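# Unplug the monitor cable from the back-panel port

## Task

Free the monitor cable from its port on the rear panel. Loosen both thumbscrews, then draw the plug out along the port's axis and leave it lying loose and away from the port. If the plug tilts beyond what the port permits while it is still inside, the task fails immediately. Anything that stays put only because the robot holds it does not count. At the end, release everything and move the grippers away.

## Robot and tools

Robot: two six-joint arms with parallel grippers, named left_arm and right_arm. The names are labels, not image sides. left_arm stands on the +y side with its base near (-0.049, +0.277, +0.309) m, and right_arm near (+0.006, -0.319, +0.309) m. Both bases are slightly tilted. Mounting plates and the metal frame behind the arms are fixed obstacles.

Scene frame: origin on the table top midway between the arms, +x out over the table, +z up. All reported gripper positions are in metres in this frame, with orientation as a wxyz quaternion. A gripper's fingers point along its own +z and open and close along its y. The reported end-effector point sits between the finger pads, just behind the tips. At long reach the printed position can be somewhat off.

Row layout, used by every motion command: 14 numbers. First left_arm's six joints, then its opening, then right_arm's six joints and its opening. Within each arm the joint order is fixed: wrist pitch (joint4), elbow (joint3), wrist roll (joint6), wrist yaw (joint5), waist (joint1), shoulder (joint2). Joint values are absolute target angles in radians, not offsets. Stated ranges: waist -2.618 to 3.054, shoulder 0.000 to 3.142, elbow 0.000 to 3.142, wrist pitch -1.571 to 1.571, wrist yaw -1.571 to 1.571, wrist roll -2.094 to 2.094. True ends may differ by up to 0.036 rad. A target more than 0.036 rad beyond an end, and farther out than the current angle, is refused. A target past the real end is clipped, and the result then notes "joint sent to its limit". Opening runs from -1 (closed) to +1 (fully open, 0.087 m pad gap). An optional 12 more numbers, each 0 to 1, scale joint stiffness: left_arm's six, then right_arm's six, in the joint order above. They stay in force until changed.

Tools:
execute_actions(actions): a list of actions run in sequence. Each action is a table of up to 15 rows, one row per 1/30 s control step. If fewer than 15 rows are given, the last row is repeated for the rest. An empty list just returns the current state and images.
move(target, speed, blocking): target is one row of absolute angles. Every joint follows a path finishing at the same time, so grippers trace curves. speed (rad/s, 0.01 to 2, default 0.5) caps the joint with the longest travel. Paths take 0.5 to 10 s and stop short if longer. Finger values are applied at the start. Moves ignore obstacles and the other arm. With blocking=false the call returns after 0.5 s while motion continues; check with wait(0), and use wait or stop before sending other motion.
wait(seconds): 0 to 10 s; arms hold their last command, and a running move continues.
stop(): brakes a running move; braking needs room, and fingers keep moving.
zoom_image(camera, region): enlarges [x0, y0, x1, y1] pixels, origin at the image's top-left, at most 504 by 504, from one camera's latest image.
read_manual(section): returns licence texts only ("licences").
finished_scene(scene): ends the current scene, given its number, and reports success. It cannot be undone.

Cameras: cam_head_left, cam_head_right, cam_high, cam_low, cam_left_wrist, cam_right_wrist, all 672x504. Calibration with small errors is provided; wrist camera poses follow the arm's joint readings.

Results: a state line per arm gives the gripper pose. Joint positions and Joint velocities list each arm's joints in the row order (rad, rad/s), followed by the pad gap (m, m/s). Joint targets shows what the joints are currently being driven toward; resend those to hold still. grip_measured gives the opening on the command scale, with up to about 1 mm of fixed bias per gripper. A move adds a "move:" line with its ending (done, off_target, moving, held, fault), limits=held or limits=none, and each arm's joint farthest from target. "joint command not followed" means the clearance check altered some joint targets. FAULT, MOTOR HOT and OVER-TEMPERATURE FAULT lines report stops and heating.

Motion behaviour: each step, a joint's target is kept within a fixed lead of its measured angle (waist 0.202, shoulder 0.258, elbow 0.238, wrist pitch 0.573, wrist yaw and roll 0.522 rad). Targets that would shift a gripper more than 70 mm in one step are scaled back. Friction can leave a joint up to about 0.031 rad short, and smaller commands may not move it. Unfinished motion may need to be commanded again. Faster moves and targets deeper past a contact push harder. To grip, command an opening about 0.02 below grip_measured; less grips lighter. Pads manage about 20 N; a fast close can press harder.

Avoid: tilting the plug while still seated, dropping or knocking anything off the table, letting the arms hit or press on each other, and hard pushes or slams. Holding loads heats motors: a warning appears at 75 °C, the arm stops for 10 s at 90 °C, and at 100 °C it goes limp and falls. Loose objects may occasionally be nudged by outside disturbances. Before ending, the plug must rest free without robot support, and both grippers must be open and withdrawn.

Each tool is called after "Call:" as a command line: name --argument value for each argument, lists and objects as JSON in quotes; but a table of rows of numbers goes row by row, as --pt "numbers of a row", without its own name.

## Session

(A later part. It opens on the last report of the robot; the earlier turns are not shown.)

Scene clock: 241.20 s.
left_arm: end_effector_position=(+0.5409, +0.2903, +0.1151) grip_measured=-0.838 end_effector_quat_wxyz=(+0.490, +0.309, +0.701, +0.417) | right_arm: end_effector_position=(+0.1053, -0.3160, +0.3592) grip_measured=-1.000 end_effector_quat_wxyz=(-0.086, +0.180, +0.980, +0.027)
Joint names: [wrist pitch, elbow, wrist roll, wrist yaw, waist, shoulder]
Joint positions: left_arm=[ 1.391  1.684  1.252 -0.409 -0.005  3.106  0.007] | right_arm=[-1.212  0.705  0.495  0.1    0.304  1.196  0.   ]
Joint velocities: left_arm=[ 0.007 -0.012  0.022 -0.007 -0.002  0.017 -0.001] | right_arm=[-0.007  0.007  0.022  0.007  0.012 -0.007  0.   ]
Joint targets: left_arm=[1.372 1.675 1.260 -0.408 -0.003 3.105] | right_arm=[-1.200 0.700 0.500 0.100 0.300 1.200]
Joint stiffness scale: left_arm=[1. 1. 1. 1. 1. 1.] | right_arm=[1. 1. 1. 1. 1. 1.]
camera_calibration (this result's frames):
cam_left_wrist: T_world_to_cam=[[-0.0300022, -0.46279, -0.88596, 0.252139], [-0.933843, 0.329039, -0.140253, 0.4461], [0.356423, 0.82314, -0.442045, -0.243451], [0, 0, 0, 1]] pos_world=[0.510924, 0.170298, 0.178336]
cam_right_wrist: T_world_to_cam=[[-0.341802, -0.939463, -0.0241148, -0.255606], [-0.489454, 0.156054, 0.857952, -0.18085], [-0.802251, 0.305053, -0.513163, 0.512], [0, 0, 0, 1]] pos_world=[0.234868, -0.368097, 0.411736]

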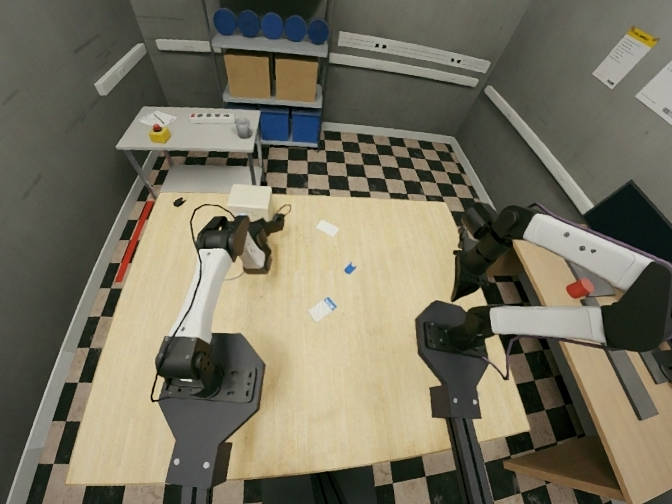

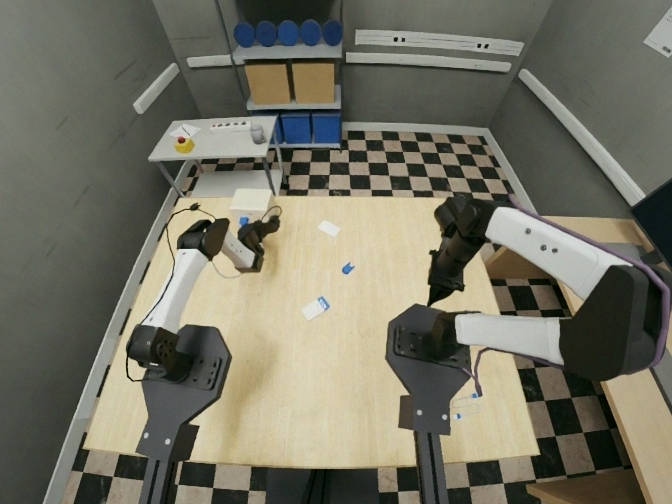

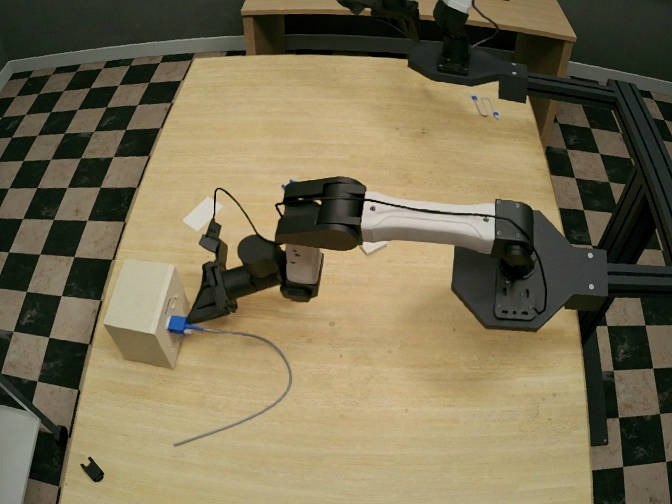

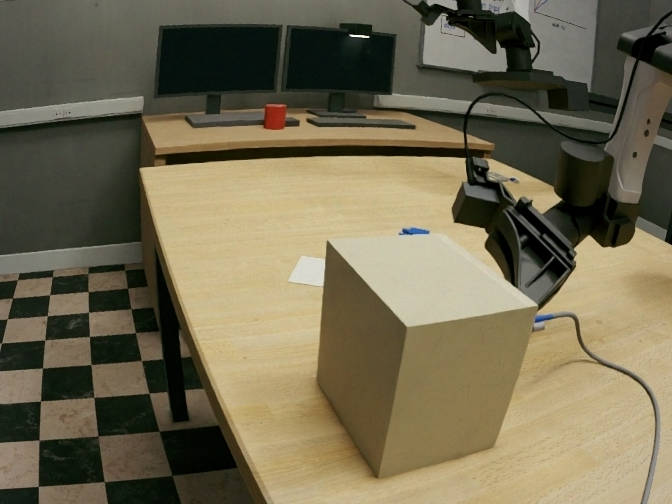

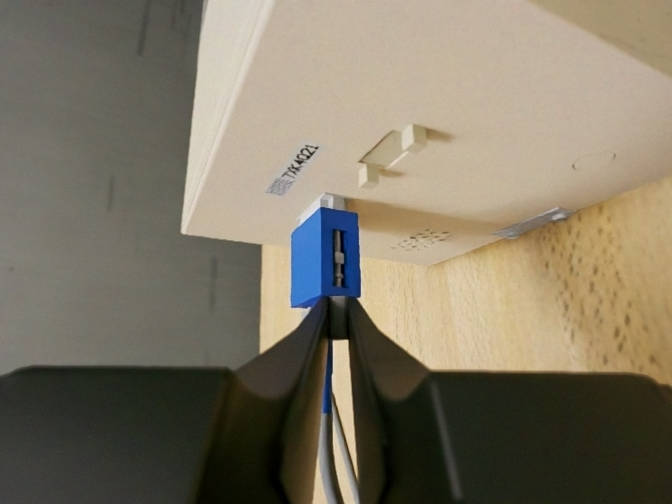

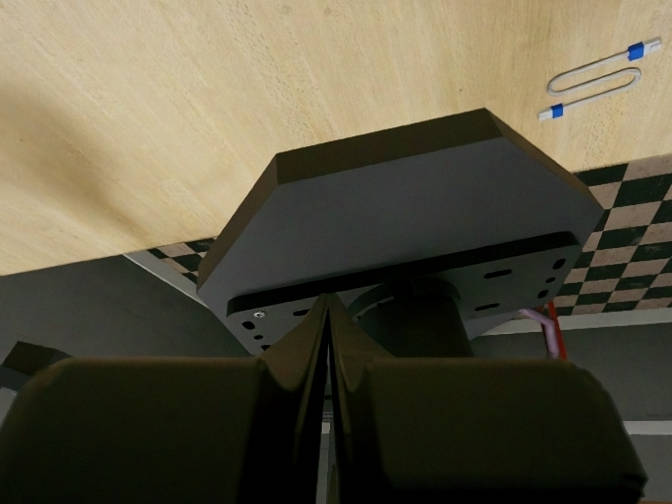

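Call:
execute_actions --actions '[[[1.35,1.661,1.21,-0.395,0.002,3.096,-1,-1.2,0.7,0.5,0.1,0.3,1.2,-1],[1.315,1.64,1.116,-0.378,0.005,3.076,-1,-1.2,0.7,0.5,0.1,0.3,1.2,-1],[1.281,1.613,1.025,-0.353,0.01,3.049,-1,-1.2,0.7,0.5,0.1,0.3,1.2,-1],[1.26,1.588,0.969,-0.336,0.015,3.022,-1,-1.2,0.7,0.5,0.1,0.3,1.2,-1],[1.238,1.564,0.913,-0.316,0.022,2.997,-1,-1.2,0.7,0.5,0.1,0.3,1.2,-1],[1.216,1.542,0.857,-0.291,0.03,2.972,-1,-1.2,0.7,0.5,0.1,0.3,1.2,-1],[1.194,1.522,0.801,-0.268,0.038,2.948,-1,-1.2,0.7,0.5,0.1,0.3,1.2,-1],[1.171,1.503,0.745,-0.24,0.047,2.925,-1,-1.2,0.7,0.5,0.1,0.3,1.2,-1],[1.149,1.487,0.689,-0.211,0.057,2.902,-1,-1.2,0.7,0.5,0.1,0.3,1.2,-1],[1.126,1.471,0.633,-0.181,0.067,2.881,-1,-1.2,0.7,0.5,0.1,0.3,1.2,-1],[1.102,1.458,0.577,-0.147,0.08,2.86,-1,-1.2,0.7,0.5,0.1,0.3,1.2,-1],[1.078,1.446,0.521,-0.112,0.092,2.84,-1,-1.2,0.7,0.5,0.1,0.3,1.2,-1],[1.073,1.438,0.516,-0.106,0.099,2.826,-1,-1.2,0.7,0.5,0.1,0.3,1.2,-1],[1.075,1.434,0.523,-0.105,0.104,2.818,-1,-1.2,0.7,0.5,0.1,0.3,1.2,-1],[1.09,1.434,0.56,-0.13,0.101,2.818,-1,-1.2,0.7,0.5,0.1,0.3,1.2,-1]]]'

Call:
execute_actions --actions '[[[1.097,1.434,0.575,-0.138,0.101,2.818,-1,-1.2,0.7,0.5,0.1,0.3,1.2,-1],[1.097,1.434,0.575,-0.138,0.101,2.818,-0.68,-1.2,0.7,0.5,0.1,0.3,1.2,-1],[1.105,1.445,0.585,-0.145,0.096,2.825,-0.68,-1.2,0.7,0.5,0.1,0.3,1.2,-1],[1.12,1.457,0.6,-0.158,0.09,2.835,-0.68,-1.2,0.7,0.5,0.1,0.3,1.2,-1],[1.145,1.472,0.65,-0.19,0.082,2.848,-0.68,-1.2,0.7,0.5,0.1,0.3,1.2,-1],[1.193,1.481,0.775,-0.26,0.067,2.865,-0.68,-1.2,0.7,0.5,0.1,0.3,1.2,-1],[1.223,1.493,0.842,-0.296,0.054,2.885,-0.68,-1.2,0.7,0.5,0.1,0.3,1.2,-1],[1.245,1.506,0.898,-0.321,0.042,2.906,-0.68,-1.2,0.7,0.5,0.1,0.3,1.2,-1],[1.268,1.522,0.954,-0.341,0.033,2.927,-0.68,-1.2,0.7,0.5,0.1,0.3,1.2,-1],[1.289,1.538,1.01,-0.363,0.024,2.95,-0.68,-1.2,0.7,0.5,0.1,0.3,1.2,-1],[1.312,1.557,1.066,-0.382,0.016,2.973,-0.68,-1.2,0.7,0.5,0.1,0.3,1.2,-1],[1.334,1.577,1.122,-0.396,0.008,2.997,-0.68,-1.2,0.7,0.5,0.1,0.3,1.2,-1],[1.356,1.599,1.178,-0.413,0.002,3.022,-0.68,-1.2,0.7,0.5,0.1,0.3,1.2,-1],[1.378,1.623,1.234,-0.423,-0.004,3.047,-0.68,-1.2,0.7,0.5,0.1,0.3,1.2,-1],[1.398,1.648,1.29,-0.432,-0.008,3.074,-0.68,-1.2,0.7,0.5,0.1,0.3,1.2,-1]]]'

Call:
execute_actions --actions '[[[1.418,1.675,1.346,-0.443,-0.012,3.101,-0.68,-1.2,0.7,0.5,0.1,0.3,1.2,-1],[1.418,1.693,1.335,-0.436,-0.013,3.118,-0.68,-1.2,0.7,0.5,0.1,0.3,1.2,-1],[1.408,1.701,1.305,-0.431,-0.013,3.126,-0.68,-1.2,0.7,0.5,0.1,0.3,1.2,-1],[1.398,1.701,1.28,-0.425,-0.013,3.126,-0.68,-1.2,0.7,0.5,0.1,0.3,1.2,-1],[1.396,1.701,1.275,-0.425,-0.013,3.126,-0.72,-1.2,0.7,0.5,0.1,0.3,1.2,-1],[1.396,1.701,1.275,-0.425,-0.013,3.126,-0.76,-1.2,0.7,0.5,0.1,0.3,1.2,-1],[1.39,1.695,1.27,-0.42,-0.01,3.12,-0.8,-1.2,0.7,0.5,0.1,0.3,1.2,-1],[1.38,1.685,1.263,-0.413,-0.006,3.11,-0.85,-1.2,0.7,0.5,0.1,0.3,1.2,-1],[1.372,1.675,1.26,-0.408,-0.003,3.105,-1,-1.2,0.7,0.5,0.1,0.3,1.2,-1]]]'

Scene clock: 243.60 s.
left_arm: end_effector_position=(+0.5418, +0.2929, +0.1182) grip_measured=-0.839 end_effector_quat_wxyz=(+0.543, +0.165, +0.805, +0.172) | right_arm: end_effector_position=(+0.1053, -0.3160, +0.3592) grip_measured=-1.000 end_effector_quat_wxyz=(-0.086, +0.180, +0.980, +0.027)
Joint names: [wrist pitch, elbow, wrist roll, wrist yaw, waist, shoulder]
Joint positions: left_arm=[ 1.134  1.46   0.642 -0.165  0.085  2.837  0.007] | right_arm=[-1.212  0.705  0.495  0.1    0.304  1.196  0.   ]
Joint velocities: left_arm=[-0.359 -0.129 -0.637  0.388  0.144 -0.261  0.   ] | right_arm=[-0.007  0.017 -0.007  0.007 -0.002  0.002  0.   ]
Joint targets: left_arm=[1.090 1.434 0.560 -0.130 0.101 2.818] | right_arm=[-1.200 0.700 0.500 0.100 0.300 1.200]
Joint stiffness scale: left_arm=[1. 1. 1. 1. 1. 1.] | right_arm=[1. 1. 1. 1. 1. 1.]
camera_calibration (this result's frames):
cam_left_wrist: T_world_to_cam=[[-0.0841783, -0.886445, -0.455115, 0.358642], [-0.940739, 0.221279, -0.256993, 0.49561], [0.328518, 0.406511, -0.85254, -0.0587779], [0, 0, 0, 1]] pos_world=[0.515739, 0.232142, 0.240481]
cam_right_wrist: T_world_to_cam=[[-0.341802, -0.939463, -0.0241148, -0.255606], [-0.489454, 0.156054, 0.857952, -0.18085], [-0.802251, 0.305053, -0.513163, 0.512], [0, 0, 0, 1]] pos_world=[0.234868, -0.368097, 0.411736]

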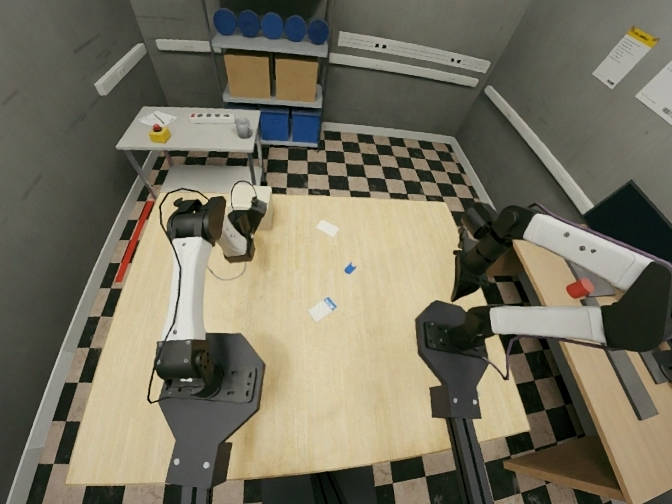

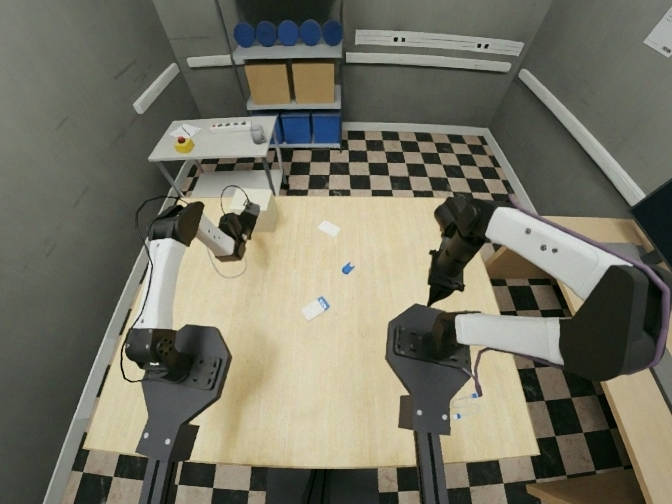

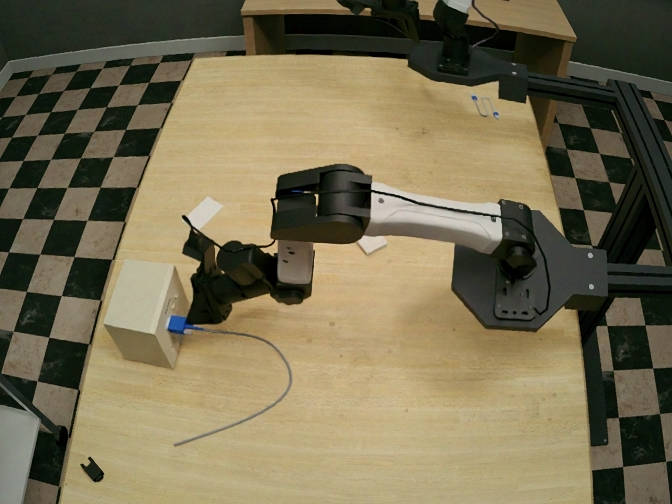

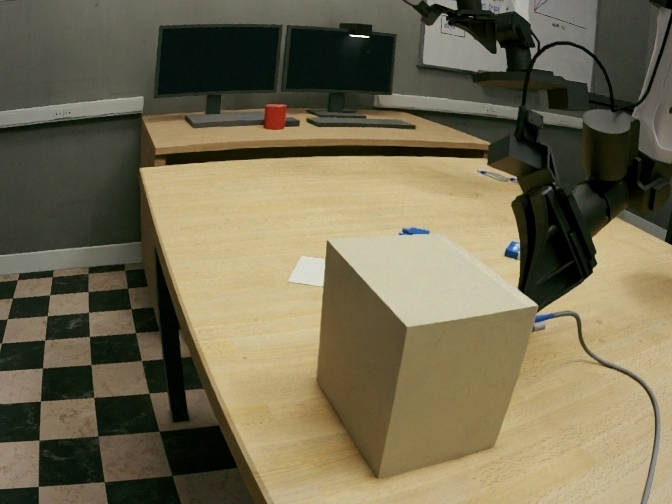

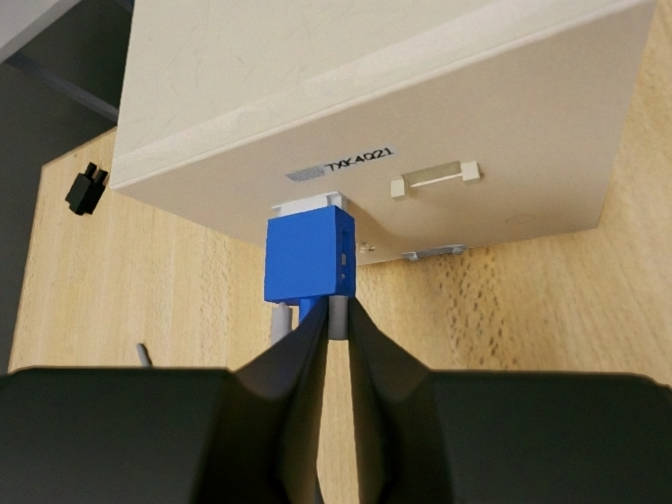

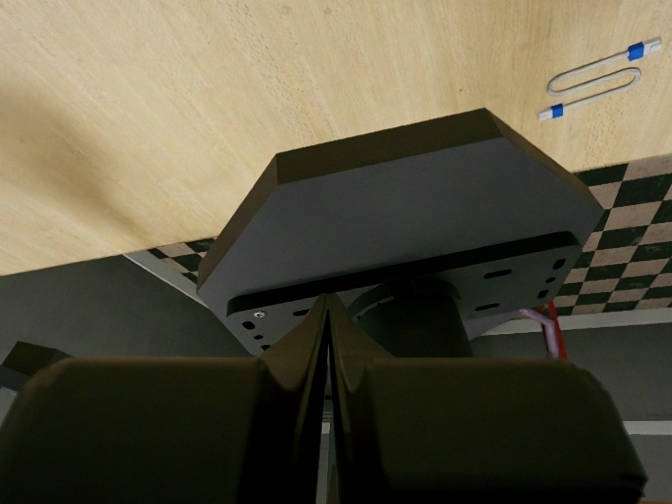

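Scene clock: 244.10 s.
left_arm: end_effector_position=(+0.5415, +0.2869, +0.1147) grip_measured=-0.680 end_effector_quat_wxyz=(+0.510, +0.273, +0.740, +0.343) | right_arm: end_effector_position=(+0.1053, -0.3160, +0.3592) grip_measured=-1.000 end_effector_quat_wxyz=(-0.086, +0.180, +0.980, +0.027)
Joint names: [wrist pitch, elbow, wrist roll, wrist yaw, waist, shoulder]
Joint positions: left_arm=[ 1.303  1.594  1.058 -0.355  0.008  3.012  0.014] | right_arm=[-1.212  0.705  0.495  0.1    0.304  1.196  0.   ]
Joint velocities: left_arm=[ 0.667  0.672  1.546 -0.476 -0.164  0.735  0.001] | right_arm=[ 0.066  0.012 -0.081 -0.066 -0.002 -0.017  0.   ]
Joint targets: left_arm=[1.398 1.648 1.290 -0.432 -0.008 3.074] | right_arm=[-1.200 0.700 0.500 0.100 0.300 1.200]
Joint stiffness scale: left_arm=[1. 1. 1. 1. 1. 1.] | right_arm=[1. 1. 1. 1. 1. 1.]
camera_calibration (this result's frames):
cam_left_wrist: T_world_to_cam=[[-0.0585105, -0.616101, -0.785491, 0.298163], [-0.933097, 0.313429, -0.176333, 0.456001], [0.354834, 0.722622, -0.59322, -0.193956], [0, 0, 0, 1]] pos_world=[0.511761, 0.180931, 0.199554]
cam_right_wrist: T_world_to_cam=[[-0.341802, -0.939463, -0.0241148, -0.255606], [-0.489454, 0.156054, 0.857952, -0.18085], [-0.802251, 0.305053, -0.513163, 0.512], [0, 0, 0, 1]] pos_world=[0.234868, -0.368097, 0.411736]

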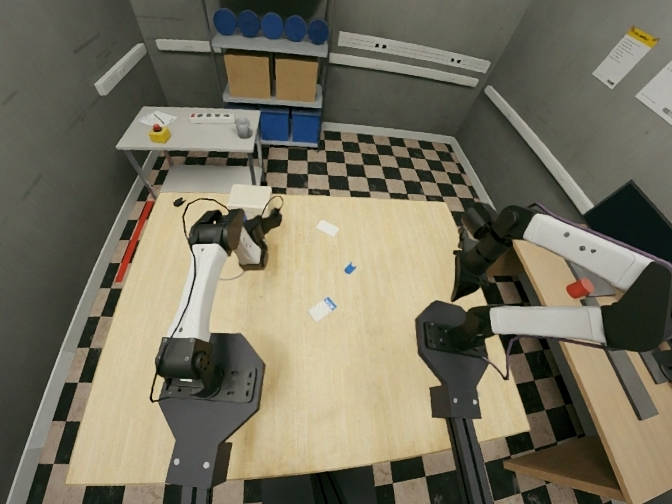

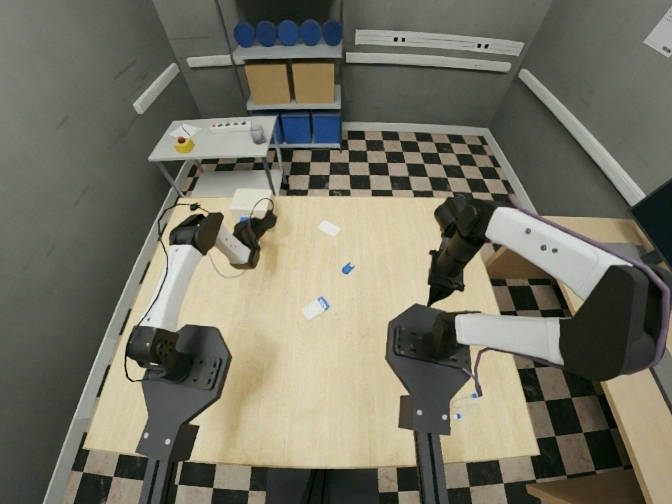

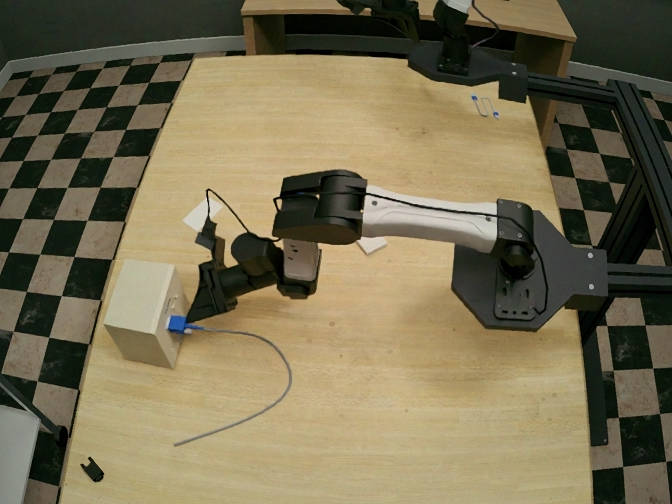

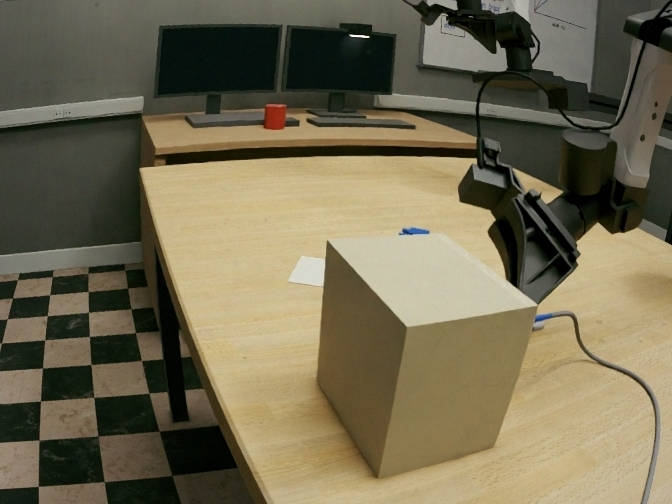

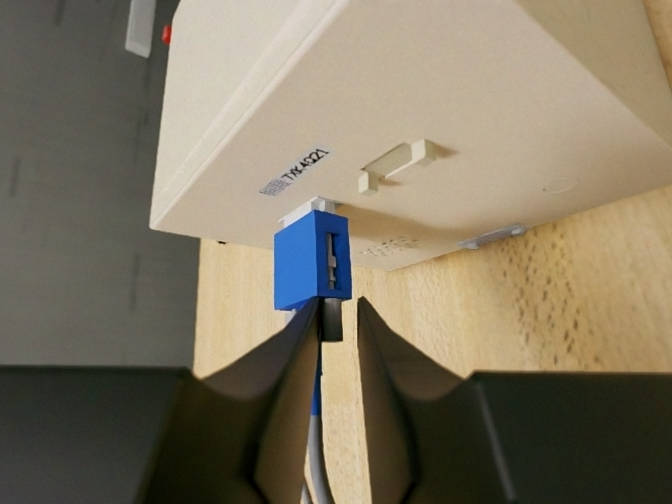

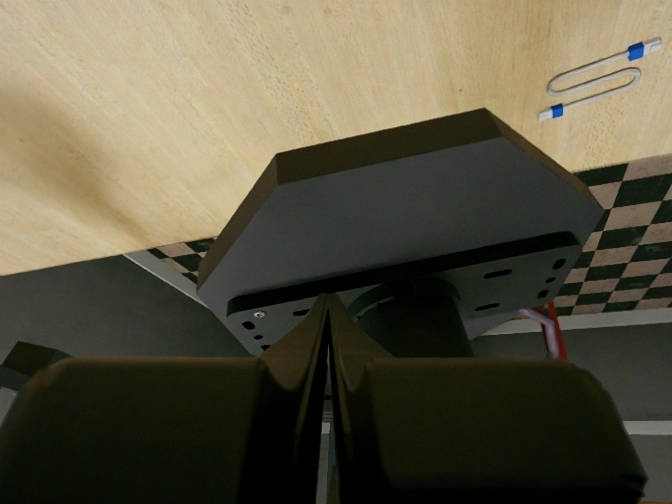

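Scene clock: 244.60 s.
left_arm: end_effector_position=(+0.5411, +0.2897, +0.1153) grip_measured=-0.839 end_effector_quat_wxyz=(+0.491, +0.310, +0.700, +0.416) | right_arm: end_effector_position=(+0.1053, -0.3160, +0.3592) grip_measured=-1.000 end_effector_quat_wxyz=(-0.086, +0.180, +0.980, +0.027)
Joint names: [wrist pitch, elbow, wrist roll, wrist yaw, waist, shoulder]
Joint positions: left_arm=[ 1.391  1.683  1.252 -0.406 -0.006  3.106  0.007] | right_arm=[-1.212  0.705  0.495  0.1    0.304  1.196  0.   ]
Joint velocities: left_arm=[-0.051 -0.002 -0.007  0.007 -0.007 -0.007  0.   ] | right_arm=[-0.007  0.007 -0.095 -0.007  0.007 -0.017  0.   ]
Joint targets: left_arm=[1.372 1.675 1.260 -0.408 -0.003 3.105] | right_arm=[-1.200 0.700 0.500 0.100 0.300 1.200]
Joint stiffness scale: left_arm=[1. 1. 1. 1. 1. 1.] | right_arm=[1. 1. 1. 1. 1. 1.]
camera_calibration (this result's frames):
cam_left_wrist: T_world_to_cam=[[-0.0305428, -0.463067, -0.885797, 0.252426], [-0.932754, 0.331695, -0.141238, 0.445264], [0.359217, 0.821917, -0.442059, -0.244075], [0, 0, 0, 1]] pos_world=[0.510708, 0.169807, 0.178591]
cam_right_wrist: T_world_to_cam=[[-0.341802, -0.939463, -0.0241148, -0.255606], [-0.489454, 0.156054, 0.857952, -0.18085], [-0.802251, 0.305053, -0.513163, 0.512], [0, 0, 0, 1]] pos_world=[0.234868, -0.368097, 0.411736]

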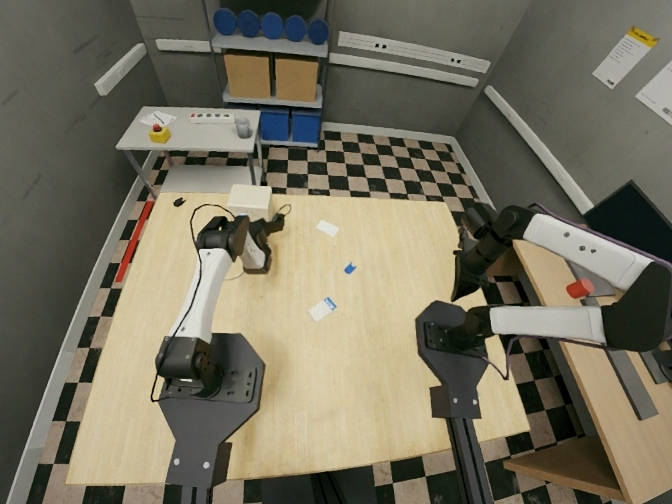

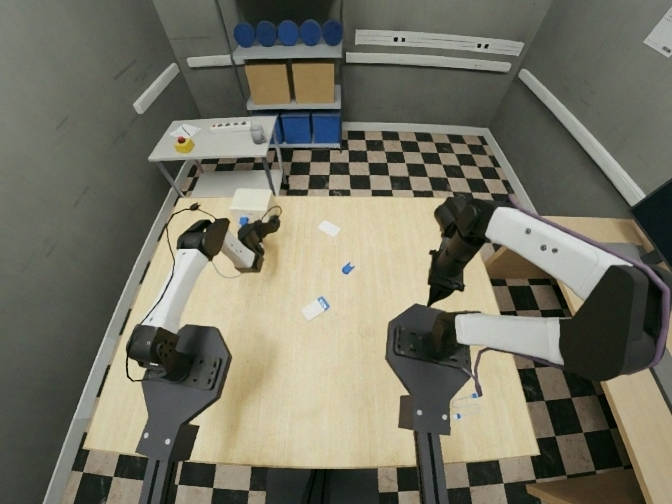

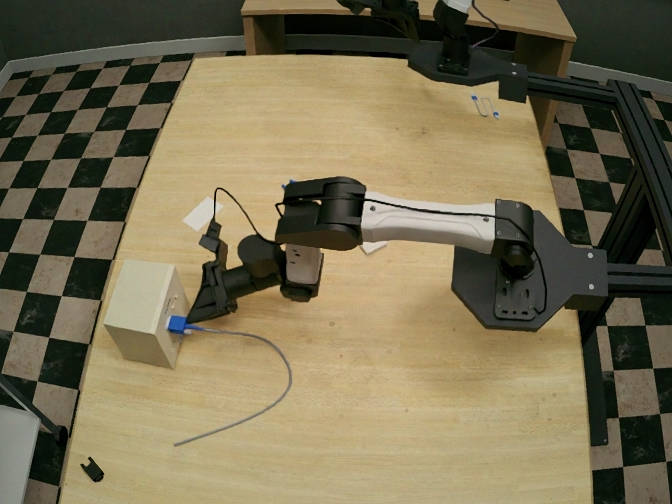

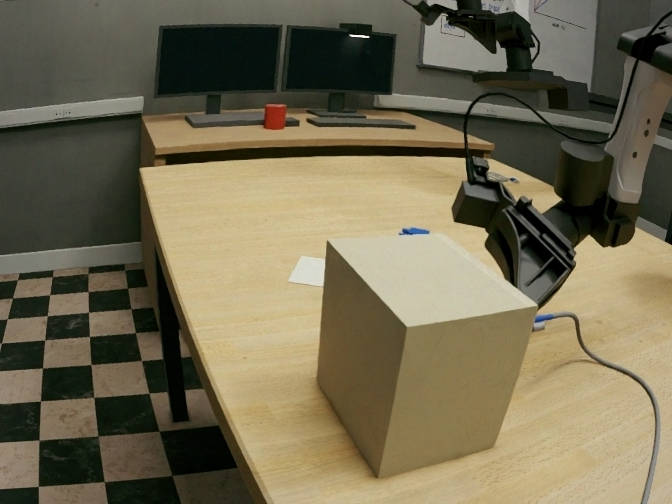

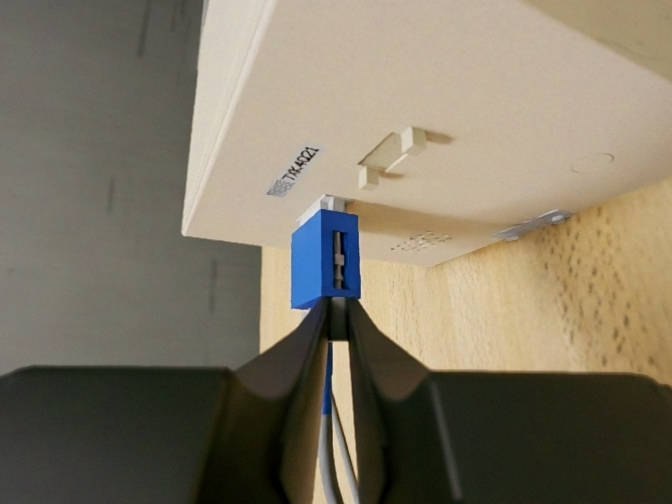

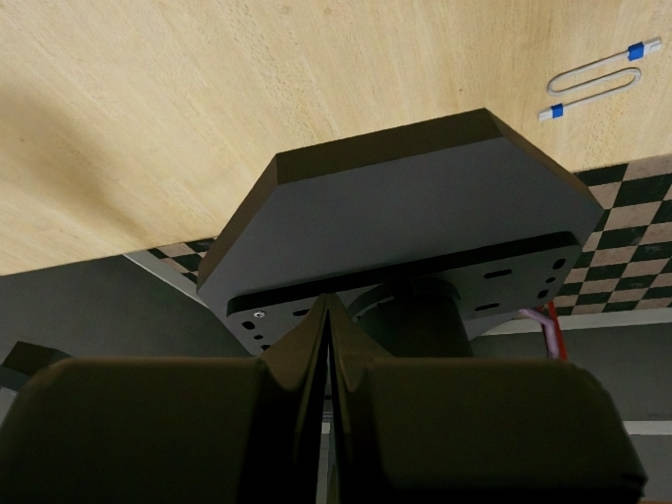

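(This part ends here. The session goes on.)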